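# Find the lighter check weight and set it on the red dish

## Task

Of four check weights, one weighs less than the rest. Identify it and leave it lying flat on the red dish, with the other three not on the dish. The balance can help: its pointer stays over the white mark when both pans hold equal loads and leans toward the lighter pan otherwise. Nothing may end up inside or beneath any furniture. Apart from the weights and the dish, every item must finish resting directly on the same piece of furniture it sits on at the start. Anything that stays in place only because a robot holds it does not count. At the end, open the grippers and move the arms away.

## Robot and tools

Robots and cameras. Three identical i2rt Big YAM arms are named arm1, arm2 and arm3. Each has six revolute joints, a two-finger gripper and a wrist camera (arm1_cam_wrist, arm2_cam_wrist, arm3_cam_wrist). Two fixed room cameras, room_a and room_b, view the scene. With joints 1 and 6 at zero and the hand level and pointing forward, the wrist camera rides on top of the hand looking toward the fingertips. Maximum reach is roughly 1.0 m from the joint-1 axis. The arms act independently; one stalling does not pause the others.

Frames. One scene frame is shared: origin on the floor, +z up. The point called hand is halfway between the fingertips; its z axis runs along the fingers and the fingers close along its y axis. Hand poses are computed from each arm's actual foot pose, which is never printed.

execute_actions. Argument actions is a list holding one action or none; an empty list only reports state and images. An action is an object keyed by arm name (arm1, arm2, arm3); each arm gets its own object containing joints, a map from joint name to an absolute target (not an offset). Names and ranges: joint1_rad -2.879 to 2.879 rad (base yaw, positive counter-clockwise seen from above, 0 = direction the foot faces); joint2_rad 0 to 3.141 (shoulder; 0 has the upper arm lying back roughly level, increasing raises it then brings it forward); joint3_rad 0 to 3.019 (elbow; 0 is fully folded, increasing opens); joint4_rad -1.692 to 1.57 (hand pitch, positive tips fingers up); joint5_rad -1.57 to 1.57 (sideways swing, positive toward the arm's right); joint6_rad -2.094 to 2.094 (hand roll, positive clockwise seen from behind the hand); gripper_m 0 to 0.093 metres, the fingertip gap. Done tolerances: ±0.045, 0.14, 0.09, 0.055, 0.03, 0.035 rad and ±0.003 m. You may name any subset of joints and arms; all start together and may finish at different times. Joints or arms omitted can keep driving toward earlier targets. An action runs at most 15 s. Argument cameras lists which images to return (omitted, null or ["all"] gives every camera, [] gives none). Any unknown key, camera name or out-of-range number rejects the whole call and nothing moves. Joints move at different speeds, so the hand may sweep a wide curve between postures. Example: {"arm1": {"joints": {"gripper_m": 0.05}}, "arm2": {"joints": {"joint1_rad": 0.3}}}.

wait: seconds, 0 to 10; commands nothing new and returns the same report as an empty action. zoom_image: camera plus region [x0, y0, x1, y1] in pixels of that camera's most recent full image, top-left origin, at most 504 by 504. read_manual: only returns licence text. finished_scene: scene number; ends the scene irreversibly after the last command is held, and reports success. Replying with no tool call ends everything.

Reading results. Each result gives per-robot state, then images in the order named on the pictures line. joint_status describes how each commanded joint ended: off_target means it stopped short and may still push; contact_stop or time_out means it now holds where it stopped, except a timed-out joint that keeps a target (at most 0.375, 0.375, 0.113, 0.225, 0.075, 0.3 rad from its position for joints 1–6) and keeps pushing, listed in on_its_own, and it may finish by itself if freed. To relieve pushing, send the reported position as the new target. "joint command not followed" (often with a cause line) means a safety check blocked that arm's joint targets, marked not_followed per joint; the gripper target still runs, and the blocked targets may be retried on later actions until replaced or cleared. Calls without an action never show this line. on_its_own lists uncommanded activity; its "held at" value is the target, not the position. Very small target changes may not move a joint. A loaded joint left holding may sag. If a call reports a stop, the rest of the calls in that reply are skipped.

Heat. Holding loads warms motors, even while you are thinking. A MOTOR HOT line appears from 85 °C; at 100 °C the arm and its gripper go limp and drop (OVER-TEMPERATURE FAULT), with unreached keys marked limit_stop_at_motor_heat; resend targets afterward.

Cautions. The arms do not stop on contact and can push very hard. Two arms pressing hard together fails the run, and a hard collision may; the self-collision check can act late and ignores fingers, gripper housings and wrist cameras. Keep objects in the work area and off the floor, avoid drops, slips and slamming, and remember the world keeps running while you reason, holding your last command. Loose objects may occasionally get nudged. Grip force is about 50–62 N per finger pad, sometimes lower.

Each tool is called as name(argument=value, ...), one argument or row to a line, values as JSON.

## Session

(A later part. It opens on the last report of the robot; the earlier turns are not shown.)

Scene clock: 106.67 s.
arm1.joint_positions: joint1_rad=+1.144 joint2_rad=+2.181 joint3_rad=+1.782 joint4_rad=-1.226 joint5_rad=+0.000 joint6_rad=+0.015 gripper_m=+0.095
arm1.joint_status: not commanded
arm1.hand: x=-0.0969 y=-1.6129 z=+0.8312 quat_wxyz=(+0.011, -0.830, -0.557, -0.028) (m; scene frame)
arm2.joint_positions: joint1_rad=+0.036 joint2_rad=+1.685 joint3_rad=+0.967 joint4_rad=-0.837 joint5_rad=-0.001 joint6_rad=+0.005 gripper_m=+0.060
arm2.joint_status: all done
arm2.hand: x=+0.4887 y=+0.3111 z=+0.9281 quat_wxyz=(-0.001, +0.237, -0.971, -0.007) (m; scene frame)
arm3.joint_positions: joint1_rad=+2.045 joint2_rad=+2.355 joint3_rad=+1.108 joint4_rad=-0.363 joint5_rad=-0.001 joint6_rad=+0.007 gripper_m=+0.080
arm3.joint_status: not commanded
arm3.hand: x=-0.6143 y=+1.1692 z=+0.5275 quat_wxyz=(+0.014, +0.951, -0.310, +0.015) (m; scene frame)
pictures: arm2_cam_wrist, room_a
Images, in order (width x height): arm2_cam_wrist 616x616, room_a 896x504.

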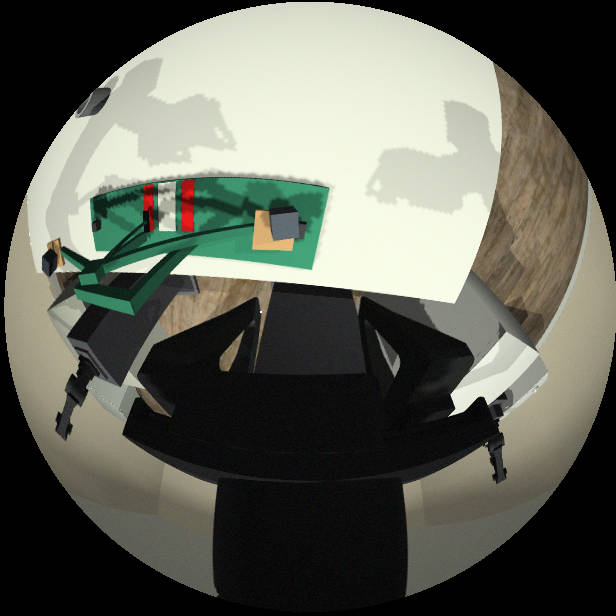

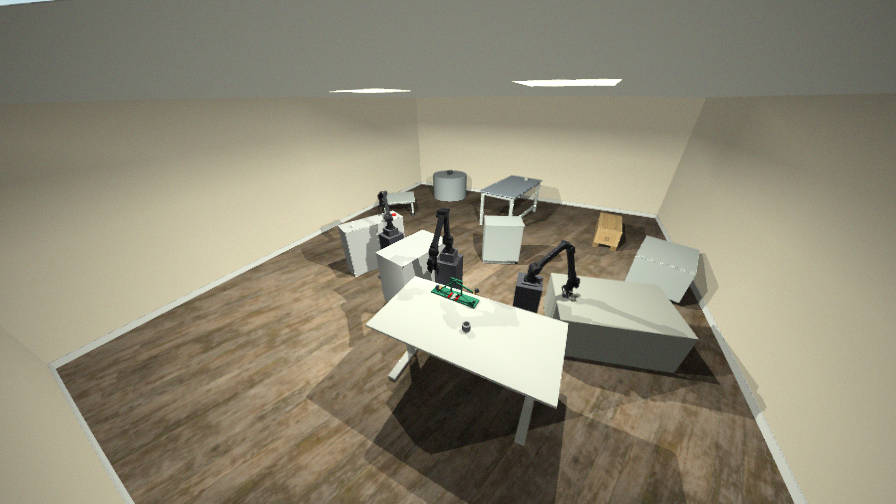

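wait(
  seconds=3,
)

zoom_image(
  camera="room_a",
  region=[400, 240, 540, 320],
)

Scene clock: 110.67 s.
arm1.joint_positions: joint1_rad=+1.144 joint2_rad=+2.181 joint3_rad=+1.782 joint4_rad=-1.226 joint5_rad=+0.000 joint6_rad=+0.015 gripper_m=+0.095
arm1.joint_status: not commanded
arm1.hand: x=-0.0969 y=-1.6129 z=+0.8312 quat_wxyz=(+0.011, -0.830, -0.557, -0.028) (m; scene frame)
arm2.joint_positions: joint1_rad=+0.036 joint2_rad=+1.685 joint3_rad=+0.967 joint4_rad=-0.837 joint5_rad=-0.001 joint6_rad=+0.005 gripper_m=+0.060
arm2.joint_status: all done
arm2.hand: x=+0.4887 y=+0.3111 z=+0.9281 quat_wxyz=(-0.001, +0.237, -0.971, -0.007) (m; scene frame)
arm3.joint_positions: joint1_rad=+2.045 joint2_rad=+2.355 joint3_rad=+1.108 joint4_rad=-0.363 joint5_rad=-0.001 joint6_rad=+0.007 gripper_m=+0.080
arm3.joint_status: not commanded
arm3.hand: x=-0.6143 y=+1.1692 z=+0.5275 quat_wxyz=(+0.014, +0.951, -0.310, +0.015) (m; scene frame)
wait: 3.00 s; at rest from the start
pictures: arm1_cam_wrist, arm2_cam_wrist, arm3_cam_wrist, room_a, room_b
Images, in order (width x height): arm1_cam_wrist 616x616, arm2_cam_wrist 616x616, arm3_cam_wrist 616x616, room_a 896x504, room_b 896x504.

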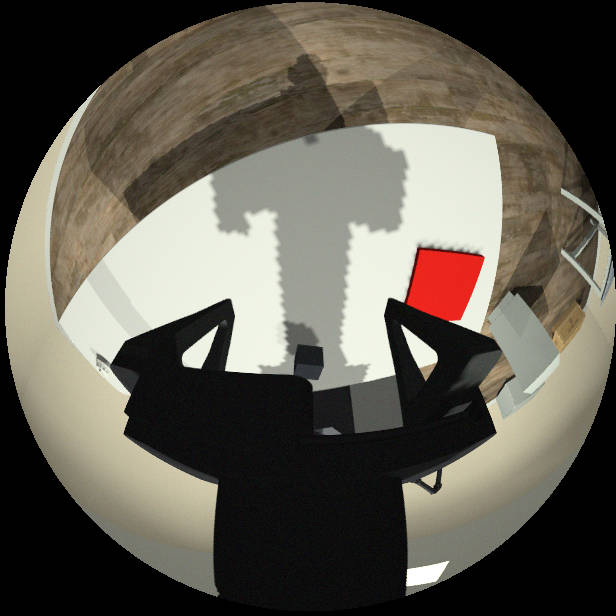

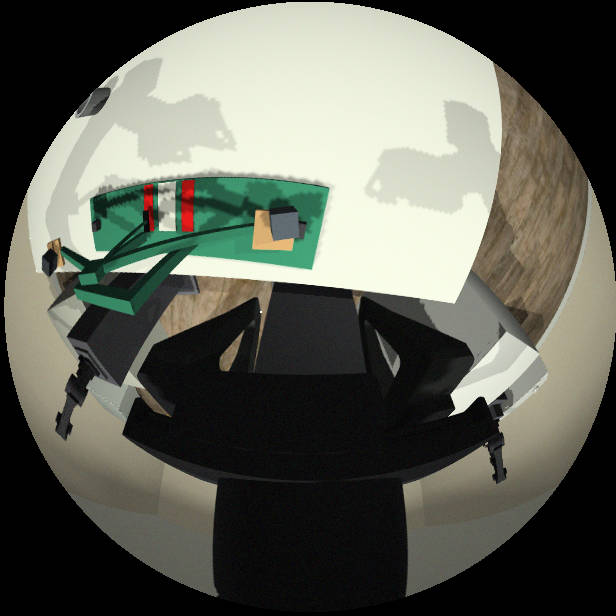

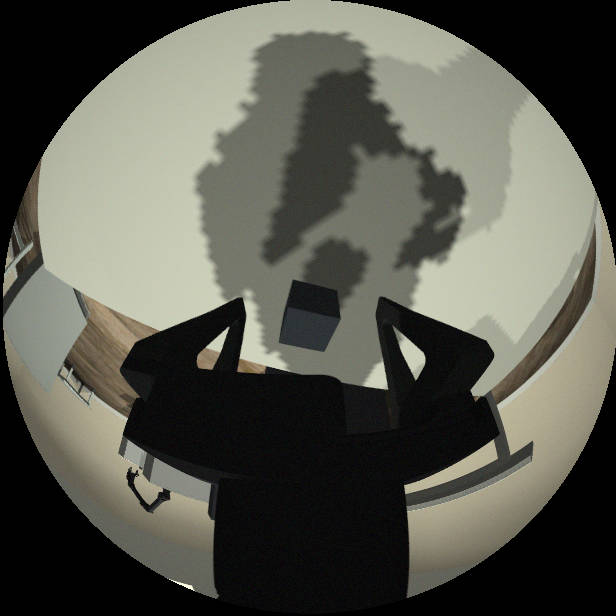

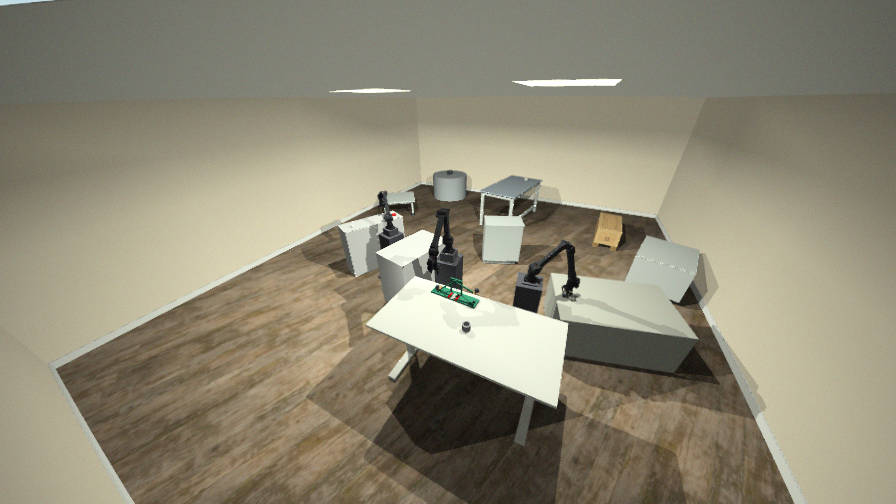

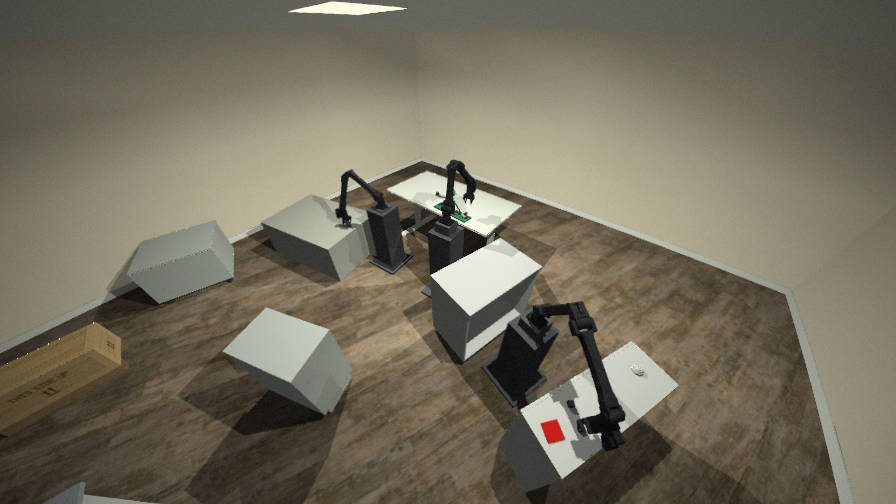

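Region (400, 240, 540, 320) of room_a's 896x504 image, scaled by 3.600, with more detail than that image has; it fills the top 288 rows of this view, and the rest is white.

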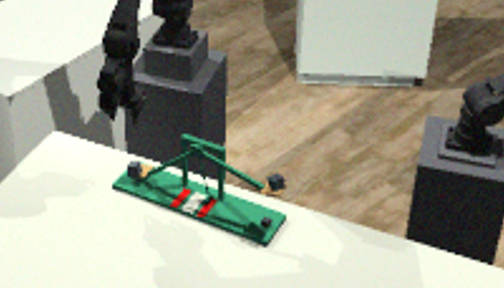

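execute_actions(
  actions=[
    {"arm2":{"joints":{"joint1_rad":0.68,"joint2_rad":2.1,"joint3_rad":1.8,"joint4_rad":-1.27,"gripper_m":0.08}},"arm3":{"joints":{"joint2_rad":1.6,"joint3_rad":1.4,"joint4_rad":-1.37}}},
  ],
  cameras=["arm2_cam_wrist","room_a"],
)

Scene clock: 114.50 s.
arm1.joint_positions: joint1_rad=+1.144 joint2_rad=+2.181 joint3_rad=+1.782 joint4_rad=-1.226 joint5_rad=+0.000 joint6_rad=+0.015 gripper_m=+0.095
arm1.joint_status: not commanded
arm1.hand: x=-0.0969 y=-1.6129 z=+0.8312 quat_wxyz=(+0.011, -0.830, -0.557, -0.028) (m; scene frame)
arm2.joint_positions: joint1_rad=+0.671 joint2_rad=+2.086 joint3_rad=+1.771 joint4_rad=-1.269 joint5_rad=-0.001 joint6_rad=-0.007 gripper_m=+0.080
arm2.joint_status: all done
arm2.hand: x=+0.3878 y=+0.6781 z=+0.9926 quat_wxyz=(+0.011, +0.534, -0.845, -0.004) (m; scene frame)
arm3.joint_positions: joint1_rad=+2.045 joint2_rad=+1.595 joint3_rad=+1.394 joint4_rad=-1.353 joint5_rad=-0.001 joint6_rad=+0.007 gripper_m=+0.080
arm3.joint_status: all done
arm3.hand: x=-0.6322 y=+1.1910 z=+0.9700 quat_wxyz=(+0.005, +0.951, -0.310, -0.011) (m; scene frame)
pictures: arm2_cam_wrist, room_a
Images, in order (width x height): arm2_cam_wrist 616x616, room_a 896x504.

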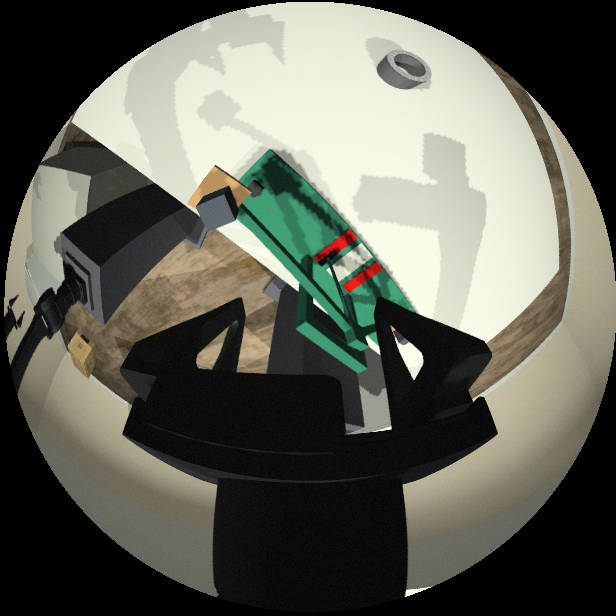

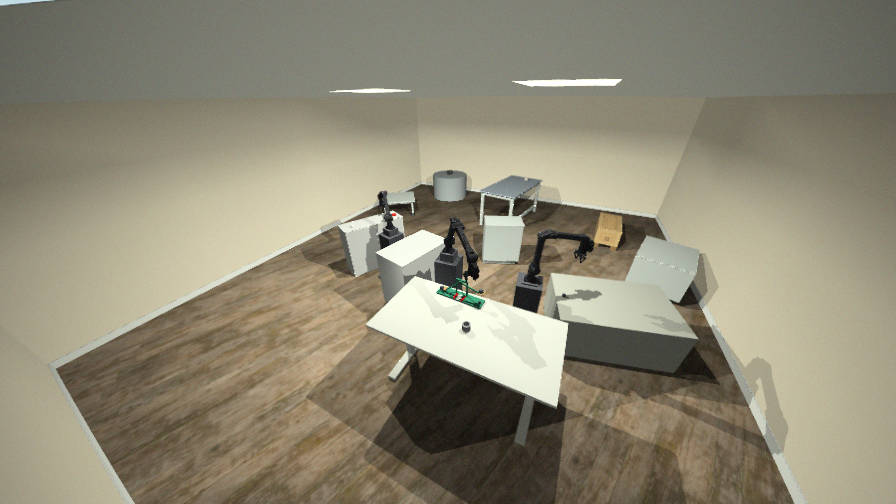

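execute_actions(
  actions=[
    {"arm2":{"joints":{"joint1_rad":0.84,"joint2_rad":2.24,"joint3_rad":1.95,"joint4_rad":-1.28}}},
  ],
  cameras=["arm2_cam_wrist","room_a"],
)

Scene clock: 116.83 s.
arm1.joint_positions: joint1_rad=+1.144 joint2_rad=+2.181 joint3_rad=+1.782 joint4_rad=-1.226 joint5_rad=+0.000 joint6_rad=+0.015 gripper_m=+0.095
arm1.joint_status: not commanded
arm1.hand: x=-0.0969 y=-1.6129 z=+0.8312 quat_wxyz=(+0.011, -0.830, -0.557, -0.028) (m; scene frame)
arm2.joint_positions: joint1_rad=+0.838 joint2_rad=+2.231 joint3_rad=+1.898 joint4_rad=-1.272 joint5_rad=-0.001 joint6_rad=-0.007 gripper_m=+0.080
arm2.joint_status: all done
arm2.hand: x=+0.2992 y=+0.7472 z=+0.9489 quat_wxyz=(+0.019, +0.602, -0.798, +0.003) (m; scene frame)
arm3.joint_positions: joint1_rad=+2.045 joint2_rad=+1.595 joint3_rad=+1.394 joint4_rad=-1.353 joint5_rad=-0.001 joint6_rad=+0.007 gripper_m=+0.080
arm3.joint_status: not commanded
arm3.hand: x=-0.6322 y=+1.1910 z=+0.9700 quat_wxyz=(+0.005, +0.951, -0.310, -0.011) (m; scene frame)
pictures: arm2_cam_wrist, room_a
Images, in order (width x height): arm2_cam_wrist 616x616, room_a 896x504.

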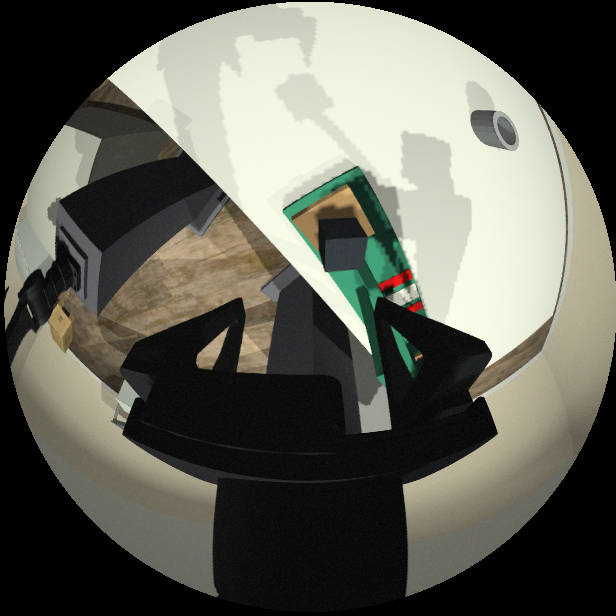

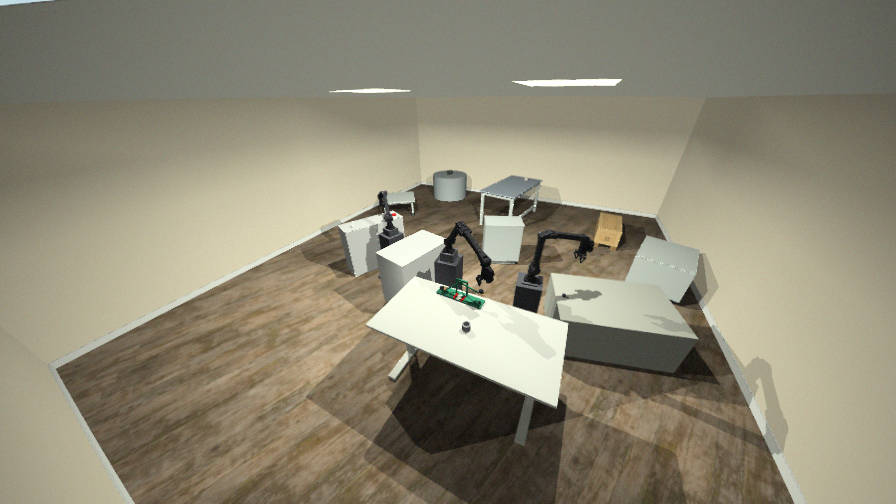

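execute_actions(
  actions=[
    {"arm2":{"joints":{"joint1_rad":0.795,"joint2_rad":2.32,"joint3_rad":1.95,"joint4_rad":-1.17}}},
  ],
  cameras=["arm2_cam_wrist","room_a"],
)

Scene clock: 119.27 s.
arm1.joint_positions: joint1_rad=+1.144 joint2_rad=+2.181 joint3_rad=+1.782 joint4_rad=-1.226 joint5_rad=+0.000 joint6_rad=+0.015 gripper_m=+0.095
arm1.joint_status: not commanded
arm1.hand: x=-0.0969 y=-1.6129 z=+0.8312 quat_wxyz=(+0.011, -0.830, -0.557, -0.028) (m; scene frame)
arm2.joint_positions: joint1_rad=+0.794 joint2_rad=+2.308 joint3_rad=+1.905 joint4_rad=-1.183 joint5_rad=-0.001 joint6_rad=-0.007 gripper_m=+0.080
arm2.joint_status: all done
arm2.hand: x=+0.3307 y=+0.7524 z=+0.9007 quat_wxyz=(+0.011, +0.585, -0.811, -0.003) (m; scene frame)
arm3.joint_positions: joint1_rad=+2.045 joint2_rad=+1.595 joint3_rad=+1.394 joint4_rad=-1.353 joint5_rad=-0.001 joint6_rad=+0.007 gripper_m=+0.080
arm3.joint_status: not commanded
arm3.hand: x=-0.6322 y=+1.1910 z=+0.9700 quat_wxyz=(+0.005, +0.951, -0.310, -0.011) (m; scene frame)
pictures: arm2_cam_wrist, room_a
Images, in order (width x height): arm2_cam_wrist 616x616, room_a 896x504.

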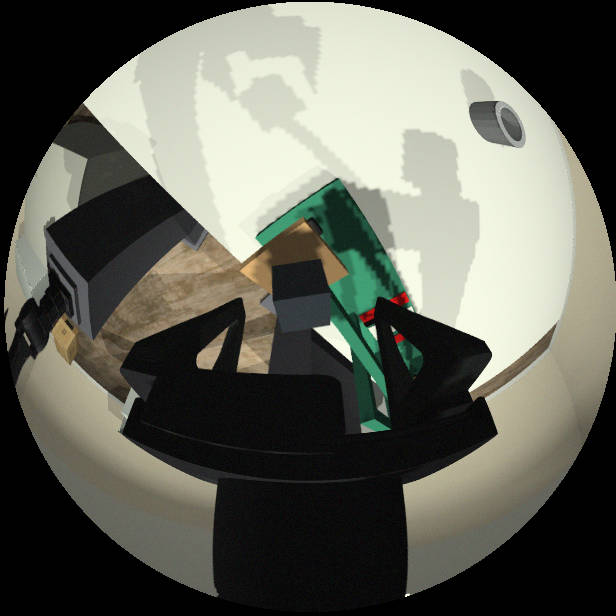

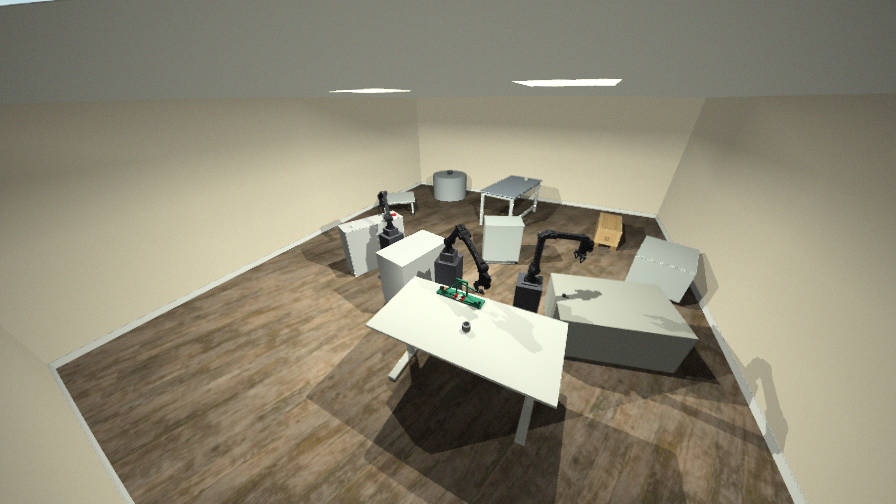

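execute_actions(
  actions=[
    {"arm2":{"joints":{"joint1_rad":0.815,"joint2_rad":2.30,"joint3_rad":1.82,"joint4_rad":-1.07}}},
  ],
  cameras=["arm2_cam_wrist"],
)

Scene clock: 121.20 s.
arm1.joint_positions: joint1_rad=+1.144 joint2_rad=+2.181 joint3_rad=+1.782 joint4_rad=-1.226 joint5_rad=+0.000 joint6_rad=+0.015 gripper_m=+0.095
arm1.joint_status: not commanded
arm1.hand: x=-0.0969 y=-1.6129 z=+0.8312 quat_wxyz=(+0.011, -0.830, -0.557, -0.028) (m; scene frame)
arm2.joint_positions: joint1_rad=+0.808 joint2_rad=+2.300 joint3_rad=+1.828 joint4_rad=-1.084 joint5_rad=-0.001 joint6_rad=-0.007 gripper_m=+0.080
arm2.joint_status: all done
arm2.hand: x=+0.3196 y=+0.7503 z=+0.8799 quat_wxyz=(-0.002, +0.590, -0.807, -0.012) (m; scene frame)
arm3.joint_positions: joint1_rad=+2.045 joint2_rad=+1.595 joint3_rad=+1.394 joint4_rad=-1.353 joint5_rad=-0.001 joint6_rad=+0.007 gripper_m=+0.080
arm3.joint_status: not commanded
arm3.hand: x=-0.6322 y=+1.1910 z=+0.9700 quat_wxyz=(+0.005, +0.951, -0.310, -0.011) (m; scene frame)
pictures: arm2_cam_wrist
Images, in order (width x height): arm2_cam_wrist 616x616.

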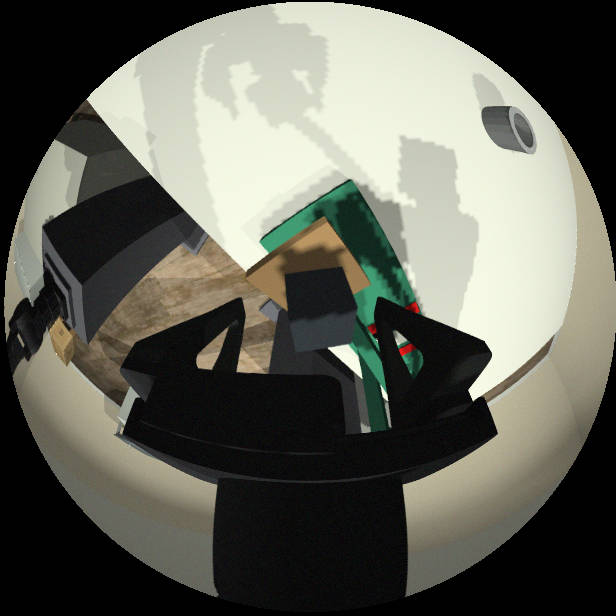

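execute_actions(
  actions=[
    {"arm2":{"joints":{"joint1_rad":0.79,"joint2_rad":2.25,"joint3_rad":1.69,"joint4_rad":-1.0}}},
  ],
  cameras=["arm2_cam_wrist"],
)

Scene clock: 127.73 s.
arm1.joint_positions: joint1_rad=+1.144 joint2_rad=+2.181 joint3_rad=+1.782 joint4_rad=-1.226 joint5_rad=+0.000 joint6_rad=+0.015 gripper_m=+0.095
arm1.joint_status: not commanded
arm1.hand: x=-0.0969 y=-1.6129 z=+0.8312 quat_wxyz=(+0.011, -0.830, -0.557, -0.028) (m; scene frame)
arm2.joint_positions: joint1_rad=+0.796 joint2_rad=+2.252 joint3_rad=+1.706 joint4_rad=-1.011 joint5_rad=+0.003 joint6_rad=-0.007 gripper_m=+0.080
arm2.joint_status: all done
arm2.hand: x=+0.3191 y=+0.7228 z=+0.8689 quat_wxyz=(-0.002, +0.585, -0.811, -0.010) (m; scene frame)
arm3.joint_positions: joint1_rad=+2.045 joint2_rad=+1.595 joint3_rad=+1.394 joint4_rad=-1.353 joint5_rad=-0.001 joint6_rad=+0.007 gripper_m=+0.080
arm3.joint_status: not commanded
arm3.hand: x=-0.6322 y=+1.1910 z=+0.9700 quat_wxyz=(+0.005, +0.951, -0.310, -0.011) (m; scene frame)
pictures: arm2_cam_wrist
Images, in order (width x height): arm2_cam_wrist 616x616.

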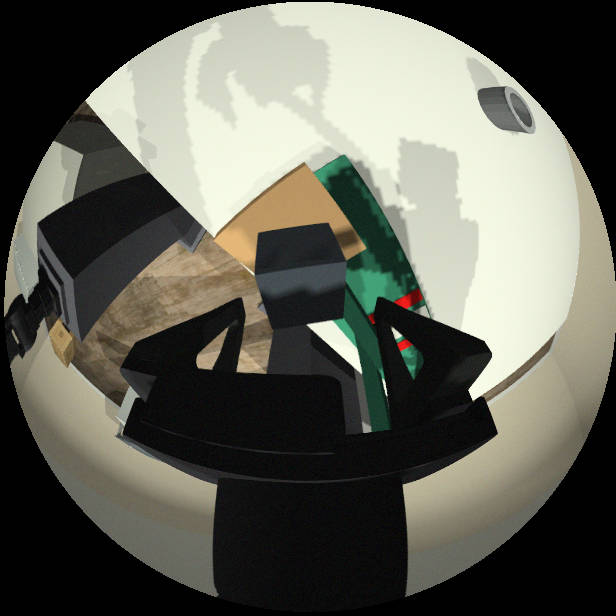

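Slightly out and down, then close.

execute_actions(
  actions=[
    {"arm2":{"joints":{"joint1_rad":0.81,"joint2_rad":2.30,"joint3_rad":1.75,"joint4_rad":-1.01}}},
  ],
  cameras=["arm2_cam_wrist"],
)

execute_actions(
  actions=[
    {"arm2":{"joints":{"gripper_m":0}}},
  ],
  cameras=["arm2_cam_wrist"],
)

Scene clock: 129.47 s.
arm1.joint_positions: joint1_rad=+1.144 joint2_rad=+2.181 joint3_rad=+1.782 joint4_rad=-1.226 joint5_rad=+0.000 joint6_rad=+0.015 gripper_m=+0.095
arm1.joint_status: not commanded
arm1.hand: x=-0.0969 y=-1.6129 z=+0.8312 quat_wxyz=(+0.011, -0.830, -0.557, -0.028) (m; scene frame)
arm2.joint_positions: joint1_rad=+0.796 joint2_rad=+2.264 joint3_rad=+1.709 joint4_rad=-1.011 joint5_rad=+0.005 joint6_rad=-0.007 gripper_m=+0.080
arm2.joint_status: all done
arm2.hand: x=+0.3191 y=+0.7219 z=+0.8624 quat_wxyz=(+0.001, +0.585, -0.811, -0.006) (m; scene frame)
arm3.joint_positions: joint1_rad=+2.045 joint2_rad=+1.595 joint3_rad=+1.394 joint4_rad=-1.353 joint5_rad=-0.001 joint6_rad=+0.007 gripper_m=+0.080
arm3.joint_status: not commanded
arm3.hand: x=-0.6322 y=+1.1910 z=+0.9700 quat_wxyz=(+0.005, +0.951, -0.310, -0.011) (m; scene frame)
pictures: arm2_cam_wrist
Images, in order (width x height): arm2_cam_wrist 616x616.

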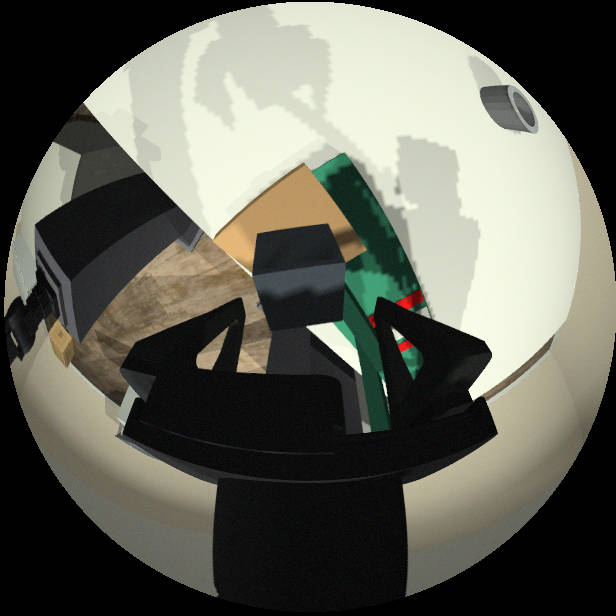

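Scene clock: 130.33 s.
arm1.joint_positions: joint1_rad=+1.144 joint2_rad=+2.181 joint3_rad=+1.782 joint4_rad=-1.226 joint5_rad=+0.000 joint6_rad=+0.015 gripper_m=+0.095
arm1.joint_status: not commanded
arm1.hand: x=-0.0969 y=-1.6129 z=+0.8312 quat_wxyz=(+0.011, -0.830, -0.557, -0.028) (m; scene frame)
arm2.joint_positions: joint1_rad=+0.771 joint2_rad=+2.265 joint3_rad=+1.727 joint4_rad=-1.007 joint5_rad=+0.018 joint6_rad=-0.113 gripper_m=+0.019
arm2.joint_status: gripper_m off_target (ended at +0.019, target +0.000)
arm2.hand: x=+0.3399 y=+0.7240 z=+0.8676 quat_wxyz=(-0.012, +0.618, -0.786, -0.006) (m; scene frame)
arm3.joint_positions: joint1_rad=+2.045 joint2_rad=+1.595 joint3_rad=+1.394 joint4_rad=-1.353 joint5_rad=-0.001 joint6_rad=+0.007 gripper_m=+0.080
arm3.joint_status: not commanded
arm3.hand: x=-0.6322 y=+1.1910 z=+0.9700 quat_wxyz=(+0.005, +0.951, -0.310, -0.011) (m; scene frame)
pictures: arm2_cam_wrist
Images, in order (width x height): arm2_cam_wrist 616x616.

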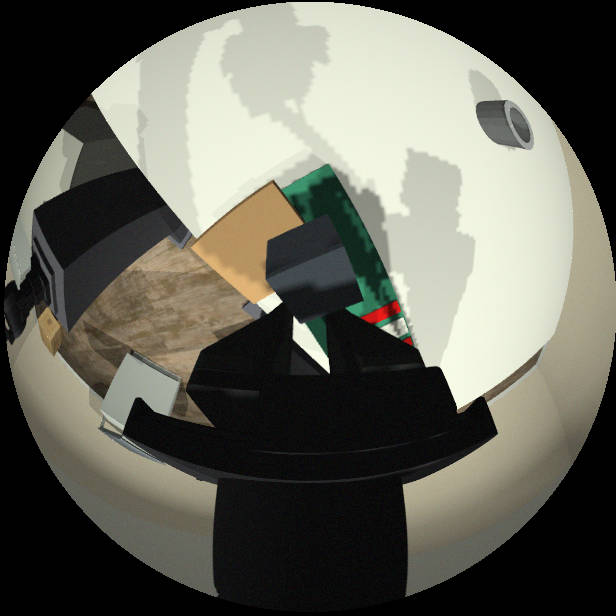

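execute_actions(
  actions=[
    {"arm2":{"joints":{"gripper_m":0.08}}},
  ],
  cameras=[],
)

execute_actions(
  actions=[
    {"arm2":{"joints":{"joint1_rad":0.78,"joint2_rad":2.27,"joint3_rad":1.86,"joint4_rad":-1.15,"joint6_rad":0.4}}},
  ],
  cameras=["arm2_cam_wrist"],
)

Scene clock: 133.30 s.
arm1.joint_positions: joint1_rad=+1.144 joint2_rad=+2.181 joint3_rad=+1.782 joint4_rad=-1.226 joint5_rad=+0.000 joint6_rad=+0.015 gripper_m=+0.095
arm1.joint_status: not commanded
arm1.hand: x=-0.0969 y=-1.6129 z=+0.8312 quat_wxyz=(+0.011, -0.830, -0.557, -0.028) (m; scene frame)
arm2.joint_positions: joint1_rad=+0.804 joint2_rad=+2.271 joint3_rad=+1.727 joint4_rad=-1.015 joint5_rad=+0.009 joint6_rad=-0.014 gripper_m=+0.080
arm2.joint_status: all done
arm2.hand: x=+0.3167 y=+0.7286 z=+0.8639 quat_wxyz=(-0.003, +0.592, -0.806, -0.007) (m; scene frame)
arm3.joint_positions: joint1_rad=+2.045 joint2_rad=+1.595 joint3_rad=+1.394 joint4_rad=-1.353 joint5_rad=-0.001 joint6_rad=+0.007 gripper_m=+0.080
arm3.joint_status: not commanded
arm3.hand: x=-0.6322 y=+1.1910 z=+0.9700 quat_wxyz=(+0.005, +0.951, -0.310, -0.011) (m; scene frame)
pictures: none
No camera images: the call's "cameras" was empty. Leave "cameras" out to get every camera's image.

Scene clock: 134.73 s.
arm1.joint_positions: joint1_rad=+1.144 joint2_rad=+2.181 joint3_rad=+1.782 joint4_rad=-1.226 joint5_rad=+0.000 joint6_rad=+0.015 gripper_m=+0.095
arm1.joint_status: not commanded
arm1.hand: x=-0.0969 y=-1.6129 z=+0.8312 quat_wxyz=(+0.011, -0.830, -0.557, -0.028) (m; scene frame)
arm2.joint_positions: joint1_rad=+0.787 joint2_rad=+2.269 joint3_rad=+1.817 joint4_rad=-1.137 joint5_rad=+0.003 joint6_rad=+0.391 gripper_m=+0.080
arm2.joint_status: all done
arm2.hand: x=+0.3297 y=+0.7337 z=+0.8955 quat_wxyz=(+0.011, +0.410, -0.912, +0.002) (m; scene frame)
arm3.joint_positions: joint1_rad=+2.045 joint2_rad=+1.595 joint3_rad=+1.394 joint4_rad=-1.353 joint5_rad=-0.001 joint6_rad=+0.007 gripper_m=+0.080
arm3.joint_status: not commanded
arm3.hand: x=-0.6322 y=+1.1910 z=+0.9700 quat_wxyz=(+0.005, +0.951, -0.310, -0.011) (m; scene frame)
pictures: arm2_cam_wrist
Images, in order (width x height): arm2_cam_wrist 616x616.

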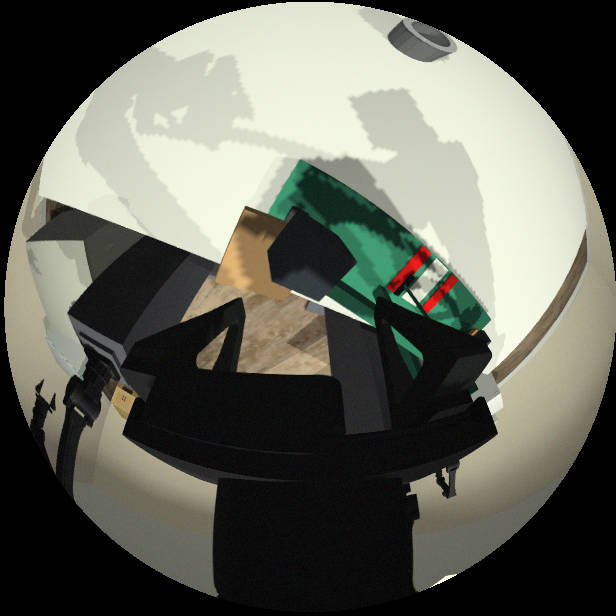

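execute_actions(
  actions=[
    {"arm2":{"joints":{"joint6_rad":-1.15,"joint2_rad":2.29}}},
  ],
  cameras=["arm2_cam_wrist"],
)

Scene clock: 138.77 s.
arm1.joint_positions: joint1_rad=+1.144 joint2_rad=+2.181 joint3_rad=+1.782 joint4_rad=-1.226 joint5_rad=+0.000 joint6_rad=+0.015 gripper_m=+0.095
arm1.joint_status: not commanded
arm1.hand: x=-0.0969 y=-1.6129 z=+0.8312 quat_wxyz=(+0.011, -0.830, -0.557, -0.028) (m; scene frame)
arm2.joint_positions: joint1_rad=+0.786 joint2_rad=+2.269 joint3_rad=+1.817 joint4_rad=-1.137 joint5_rad=+0.003 joint6_rad=-1.140 gripper_m=+0.080
arm2.joint_status: all done
arm2.hand: x=+0.3301 y=+0.7335 z=+0.8955 quat_wxyz=(+0.009, +0.927, -0.374, -0.007) (m; scene frame)
arm3.joint_positions: joint1_rad=+2.045 joint2_rad=+1.595 joint3_rad=+1.394 joint4_rad=-1.353 joint5_rad=-0.001 joint6_rad=+0.007 gripper_m=+0.080
arm3.joint_status: not commanded
arm3.hand: x=-0.6322 y=+1.1910 z=+0.9700 quat_wxyz=(+0.005, +0.951, -0.310, -0.011) (m; scene frame)
pictures: arm2_cam_wrist
Images, in order (width x height): arm2_cam_wrist 616x616.

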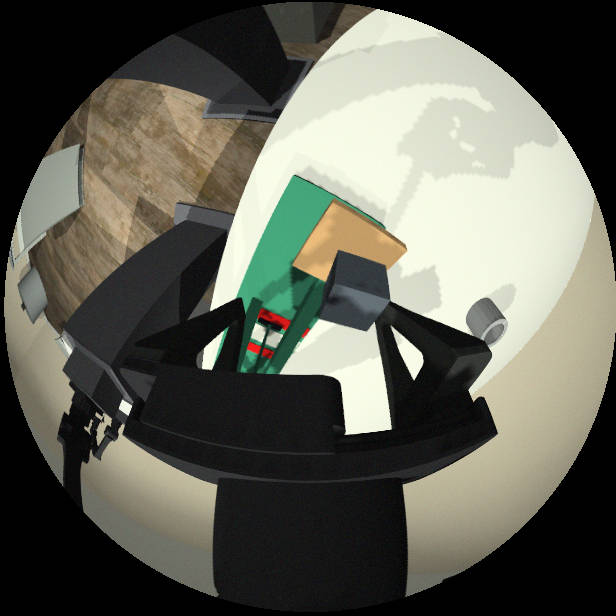

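execute_actions(
  actions=[
    {"arm2":{"joints":{"joint1_rad":0.74,"joint6_rad":-0.95}}},
  ],
  cameras=["arm2_cam_wrist"],
)

execute_actions(
  actions=[
    {"arm2":{"joints":{"joint2_rad":2.33,"joint3_rad":1.82,"joint4_rad":-1.09}}},
  ],
  cameras=["arm2_cam_wrist"],
)

Scene clock: 141.87 s.
arm1.joint_positions: joint1_rad=+1.144 joint2_rad=+2.181 joint3_rad=+1.782 joint4_rad=-1.226 joint5_rad=+0.000 joint6_rad=+0.015 gripper_m=+0.095
arm1.joint_status: not commanded
arm1.hand: x=-0.0969 y=-1.6129 z=+0.8312 quat_wxyz=(+0.011, -0.830, -0.557, -0.028) (m; scene frame)
arm2.joint_positions: joint1_rad=+0.738 joint2_rad=+2.269 joint3_rad=+1.817 joint4_rad=-1.137 joint5_rad=+0.002 joint6_rad=-0.959 gripper_m=+0.080
arm2.joint_status: all done
arm2.hand: x=+0.3597 y=+0.7223 z=+0.8949 quat_wxyz=(+0.010, +0.878, -0.478, -0.006) (m; scene frame)
arm3.joint_positions: joint1_rad=+2.045 joint2_rad=+1.595 joint3_rad=+1.394 joint4_rad=-1.353 joint5_rad=-0.001 joint6_rad=+0.007 gripper_m=+0.080
arm3.joint_status: not commanded
arm3.hand: x=-0.6322 y=+1.1910 z=+0.9700 quat_wxyz=(+0.005, +0.951, -0.310, -0.011) (m; scene frame)
pictures: arm2_cam_wrist
Images, in order (width x height): arm2_cam_wrist 616x616.

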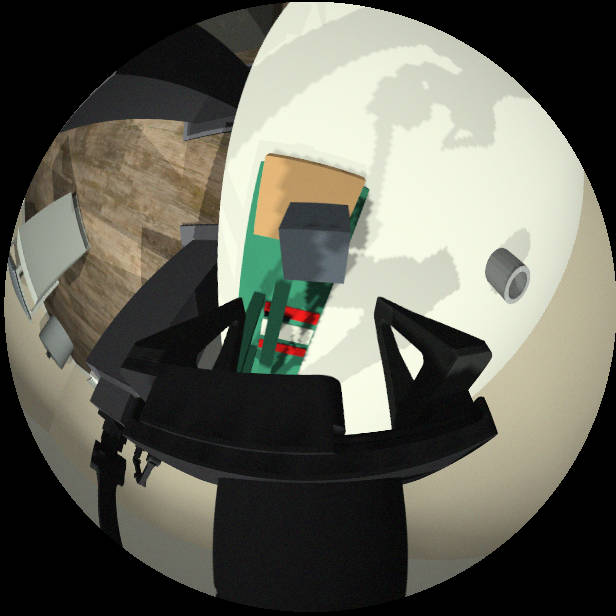

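Scene clock: 142.63 s.
arm1.joint_positions: joint1_rad=+1.144 joint2_rad=+2.181 joint3_rad=+1.782 joint4_rad=-1.226 joint5_rad=+0.000 joint6_rad=+0.015 gripper_m=+0.095
arm1.joint_status: not commanded
arm1.hand: x=-0.0969 y=-1.6129 z=+0.8312 quat_wxyz=(+0.011, -0.830, -0.557, -0.028) (m; scene frame)
arm2.joint_positions: joint1_rad=+0.738 joint2_rad=+2.310 joint3_rad=+1.817 joint4_rad=-1.103 joint5_rad=+0.002 joint6_rad=-0.958 gripper_m=+0.080
arm2.joint_status: all done
arm2.hand: x=+0.3596 y=+0.7234 z=+0.8686 quat_wxyz=(+0.014, +0.878, -0.478, -0.006) (m; scene frame)
arm3.joint_positions: joint1_rad=+2.045 joint2_rad=+1.595 joint3_rad=+1.394 joint4_rad=-1.353 joint5_rad=-0.001 joint6_rad=+0.007 gripper_m=+0.080
arm3.joint_status: not commanded
arm3.hand: x=-0.6322 y=+1.1910 z=+0.9700 quat_wxyz=(+0.005, +0.951, -0.310, -0.011) (m; scene frame)
pictures: arm2_cam_wrist
Images, in order (width x height): arm2_cam_wrist 616x616.

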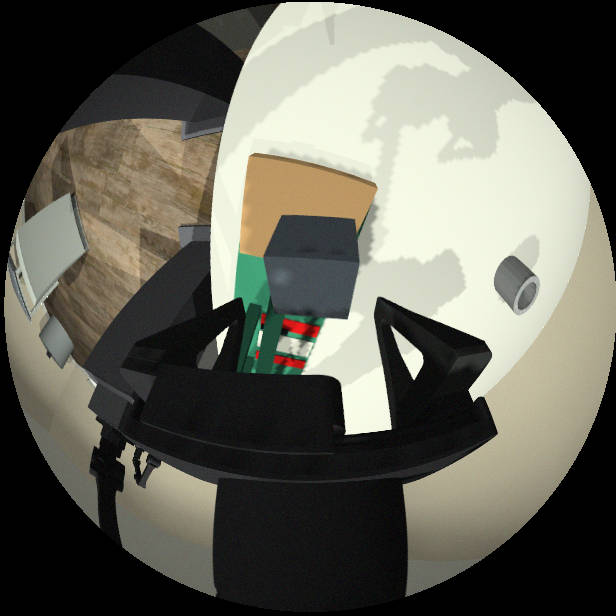

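execute_actions(
  actions=[
    {"arm2":{"joints":{"joint1_rad":0.755,"joint2_rad":2.39,"joint3_rad":1.96,"joint4_rad":-1.15}}},
  ],
  cameras=["arm2_cam_wrist"],
)

Scene clock: 144.47 s.
arm1.joint_positions: joint1_rad=+1.144 joint2_rad=+2.181 joint3_rad=+1.782 joint4_rad=-1.226 joint5_rad=+0.000 joint6_rad=+0.015 gripper_m=+0.095
arm1.joint_status: not commanded
arm1.hand: x=-0.0969 y=-1.6129 z=+0.8312 quat_wxyz=(+0.011, -0.830, -0.557, -0.028) (m; scene frame)
arm2.joint_positions: joint1_rad=+0.746 joint2_rad=+2.376 joint3_rad=+1.909 joint4_rad=-1.137 joint5_rad=+0.002 joint6_rad=-0.958 gripper_m=+0.080
arm2.joint_status: all done
arm2.hand: x=+0.3608 y=+0.7419 z=+0.8574 quat_wxyz=(+0.017, +0.880, -0.475, -0.005) (m; scene frame)
arm3.joint_positions: joint1_rad=+2.045 joint2_rad=+1.595 joint3_rad=+1.394 joint4_rad=-1.353 joint5_rad=-0.001 joint6_rad=+0.007 gripper_m=+0.080
arm3.joint_status: not commanded
arm3.hand: x=-0.6322 y=+1.1910 z=+0.9700 quat_wxyz=(+0.005, +0.951, -0.310, -0.011) (m; scene frame)
pictures: arm2_cam_wrist
Images, in order (width x height): arm2_cam_wrist 616x616.

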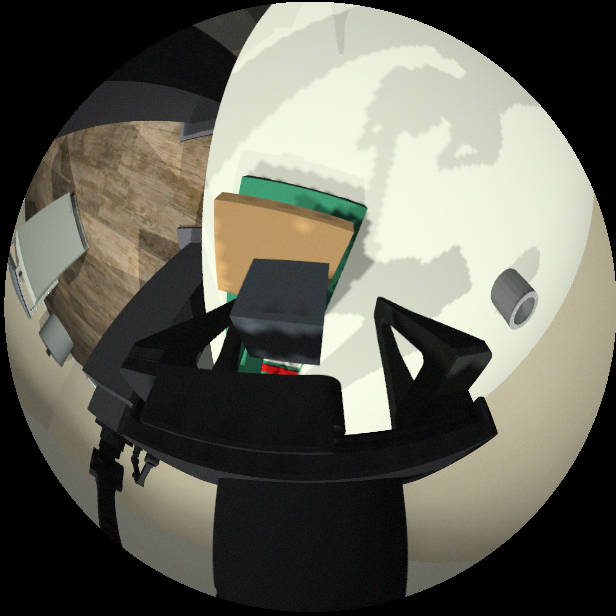

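execute_actions(
  actions=[
    {"arm2":{"joints":{"joint1_rad":0.78}}},
  ],
  cameras=[],
)

execute_actions(
  actions=[
    {"arm2":{"joints":{"gripper_m":0}}},
  ],
  cameras=["arm2_cam_wrist"],
)

Scene clock: 146.20 s.
arm1.joint_positions: joint1_rad=+1.144 joint2_rad=+2.181 joint3_rad=+1.782 joint4_rad=-1.226 joint5_rad=+0.000 joint6_rad=+0.015 gripper_m=+0.095
arm1.joint_status: not commanded
arm1.hand: x=-0.0969 y=-1.6129 z=+0.8312 quat_wxyz=(+0.011, -0.830, -0.557, -0.028) (m; scene frame)
arm2.joint_positions: joint1_rad=+0.779 joint2_rad=+2.376 joint3_rad=+1.909 joint4_rad=-1.137 joint5_rad=+0.002 joint6_rad=-0.958 gripper_m=+0.080
arm2.joint_status: all done
arm2.hand: x=+0.3404 y=+0.7496 z=+0.8578 quat_wxyz=(+0.017, +0.888, -0.460, -0.005) (m; scene frame)
arm3.joint_positions: joint1_rad=+2.045 joint2_rad=+1.595 joint3_rad=+1.394 joint4_rad=-1.353 joint5_rad=-0.001 joint6_rad=+0.007 gripper_m=+0.080
arm3.joint_status: not commanded
arm3.hand: x=-0.6322 y=+1.1910 z=+0.9700 quat_wxyz=(+0.005, +0.951, -0.310, -0.011) (m; scene frame)
pictures: none
No camera images: the call's "cameras" was empty. Leave "cameras" out to get every camera's image.

Scene clock: 146.87 s.
arm1.joint_positions: joint1_rad=+1.144 joint2_rad=+2.181 joint3_rad=+1.782 joint4_rad=-1.226 joint5_rad=+0.000 joint6_rad=+0.015 gripper_m=+0.095
arm1.joint_status: not commanded
arm1.hand: x=-0.0969 y=-1.6129 z=+0.8312 quat_wxyz=(+0.011, -0.830, -0.557, -0.028) (m; scene frame)
arm2.joint_positions: joint1_rad=+0.781 joint2_rad=+2.376 joint3_rad=+1.910 joint4_rad=-1.150 joint5_rad=-0.005 joint6_rad=-0.958 gripper_m=+0.046
arm2.joint_status: gripper_m off_target (ended at +0.046, target +0.000)
arm2.hand: x=+0.3364 y=+0.7477 z=+0.8577 quat_wxyz=(+0.024, +0.888, -0.459, -0.008) (m; scene frame)
arm3.joint_positions: joint1_rad=+2.045 joint2_rad=+1.595 joint3_rad=+1.394 joint4_rad=-1.353 joint5_rad=-0.001 joint6_rad=+0.007 gripper_m=+0.080
arm3.joint_status: not commanded
arm3.hand: x=-0.6322 y=+1.1910 z=+0.9700 quat_wxyz=(+0.005, +0.951, -0.310, -0.011) (m; scene frame)
pictures: arm2_cam_wrist
Images, in order (width x height): arm2_cam_wrist 616x616.

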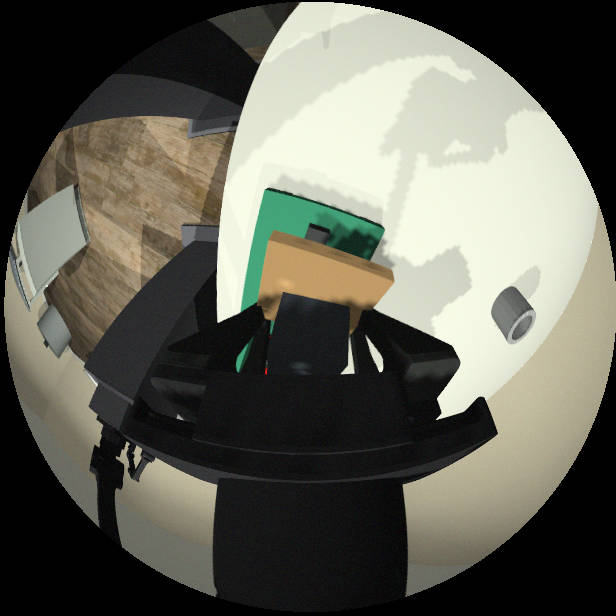

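execute_actions(
  actions=[
    {"arm2":{"joints":{"gripper_m":0.065}}},
  ],
  cameras=[],
)

execute_actions(
  actions=[
    {"arm2":{"joints":{"joint2_rad":2.31,"joint3_rad":1.84,"joint4_rad":-1.11}}},
  ],
  cameras=["arm2_cam_wrist"],
)

execute_actions(
  actions=[
    {"arm2":{"joints":{"gripper_m":0}}},
  ],
  cameras=["arm2_cam_wrist"],
)

Scene clock: 148.80 s.
arm1.joint_positions: joint1_rad=+1.144 joint2_rad=+2.181 joint3_rad=+1.782 joint4_rad=-1.226 joint5_rad=+0.000 joint6_rad=+0.015 gripper_m=+0.095
arm1.joint_status: not commanded
arm1.hand: x=-0.0969 y=-1.6129 z=+0.8312 quat_wxyz=(+0.011, -0.830, -0.557, -0.028) (m; scene frame)
arm2.joint_positions: joint1_rad=+0.781 joint2_rad=+2.376 joint3_rad=+1.910 joint4_rad=-1.150 joint5_rad=-0.003 joint6_rad=-0.958 gripper_m=+0.065
arm2.joint_status: all done
arm2.hand: x=+0.3368 y=+0.7476 z=+0.8577 quat_wxyz=(+0.024, +0.888, -0.459, -0.007) (m; scene frame)
arm3.joint_positions: joint1_rad=+2.045 joint2_rad=+1.595 joint3_rad=+1.394 joint4_rad=-1.353 joint5_rad=-0.001 joint6_rad=+0.007 gripper_m=+0.080
arm3.joint_status: not commanded
arm3.hand: x=-0.6322 y=+1.1910 z=+0.9700 quat_wxyz=(+0.005, +0.951, -0.310, -0.011) (m; scene frame)
pictures: none
No camera images: the call's "cameras" was empty. Leave "cameras" out to get every camera's image.

Scene clock: 149.77 s.
arm1.joint_positions: joint1_rad=+1.144 joint2_rad=+2.181 joint3_rad=+1.782 joint4_rad=-1.226 joint5_rad=+0.000 joint6_rad=+0.015 gripper_m=+0.095
arm1.joint_status: not commanded
arm1.hand: x=-0.0969 y=-1.6129 z=+0.8312 quat_wxyz=(+0.011, -0.830, -0.557, -0.028) (m; scene frame)
arm2.joint_positions: joint1_rad=+0.781 joint2_rad=+2.310 joint3_rad=+1.855 joint4_rad=-1.122 joint5_rad=-0.003 joint6_rad=-0.958 gripper_m=+0.065
arm2.joint_status: all done
arm2.hand: x=+0.3361 y=+0.7443 z=+0.8819 quat_wxyz=(+0.004, +0.888, -0.459, -0.009) (m; scene frame)
arm3.joint_positions: joint1_rad=+2.045 joint2_rad=+1.595 joint3_rad=+1.394 joint4_rad=-1.353 joint5_rad=-0.001 joint6_rad=+0.007 gripper_m=+0.080
arm3.joint_status: not commanded
arm3.hand: x=-0.6322 y=+1.1910 z=+0.9700 quat_wxyz=(+0.005, +0.951, -0.310, -0.011) (m; scene frame)
pictures: arm2_cam_wrist
Images, in order (width x height): arm2_cam_wrist 616x616.

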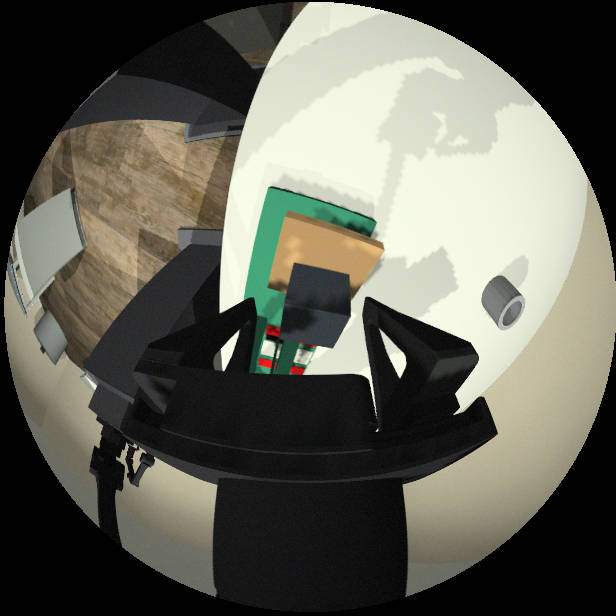

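Scene clock: 150.40 s.
arm1.joint_positions: joint1_rad=+1.144 joint2_rad=+2.181 joint3_rad=+1.782 joint4_rad=-1.226 joint5_rad=+0.000 joint6_rad=+0.015 gripper_m=+0.095
arm1.joint_status: not commanded
arm1.hand: x=-0.0969 y=-1.6129 z=+0.8312 quat_wxyz=(+0.011, -0.830, -0.557, -0.028) (m; scene frame)
arm2.joint_positions: joint1_rad=+0.781 joint2_rad=+2.310 joint3_rad=+1.855 joint4_rad=-1.122 joint5_rad=+0.001 joint6_rad=-0.957 gripper_m=+0.030
arm2.joint_status: gripper_m off_target (ended at +0.030, target +0.000)
arm2.hand: x=+0.3370 y=+0.7441 z=+0.8818 quat_wxyz=(+0.004, +0.888, -0.460, -0.007) (m; scene frame)
arm3.joint_positions: joint1_rad=+2.045 joint2_rad=+1.595 joint3_rad=+1.394 joint4_rad=-1.353 joint5_rad=-0.001 joint6_rad=+0.007 gripper_m=+0.080
arm3.joint_status: not commanded
arm3.hand: x=-0.6322 y=+1.1910 z=+0.9700 quat_wxyz=(+0.005, +0.951, -0.310, -0.011) (m; scene frame)
pictures: arm2_cam_wrist
Images, in order (width x height): arm2_cam_wrist 616x616.

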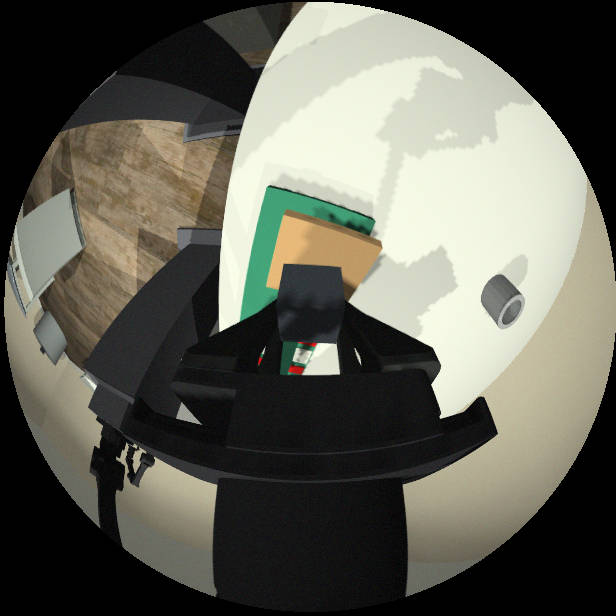

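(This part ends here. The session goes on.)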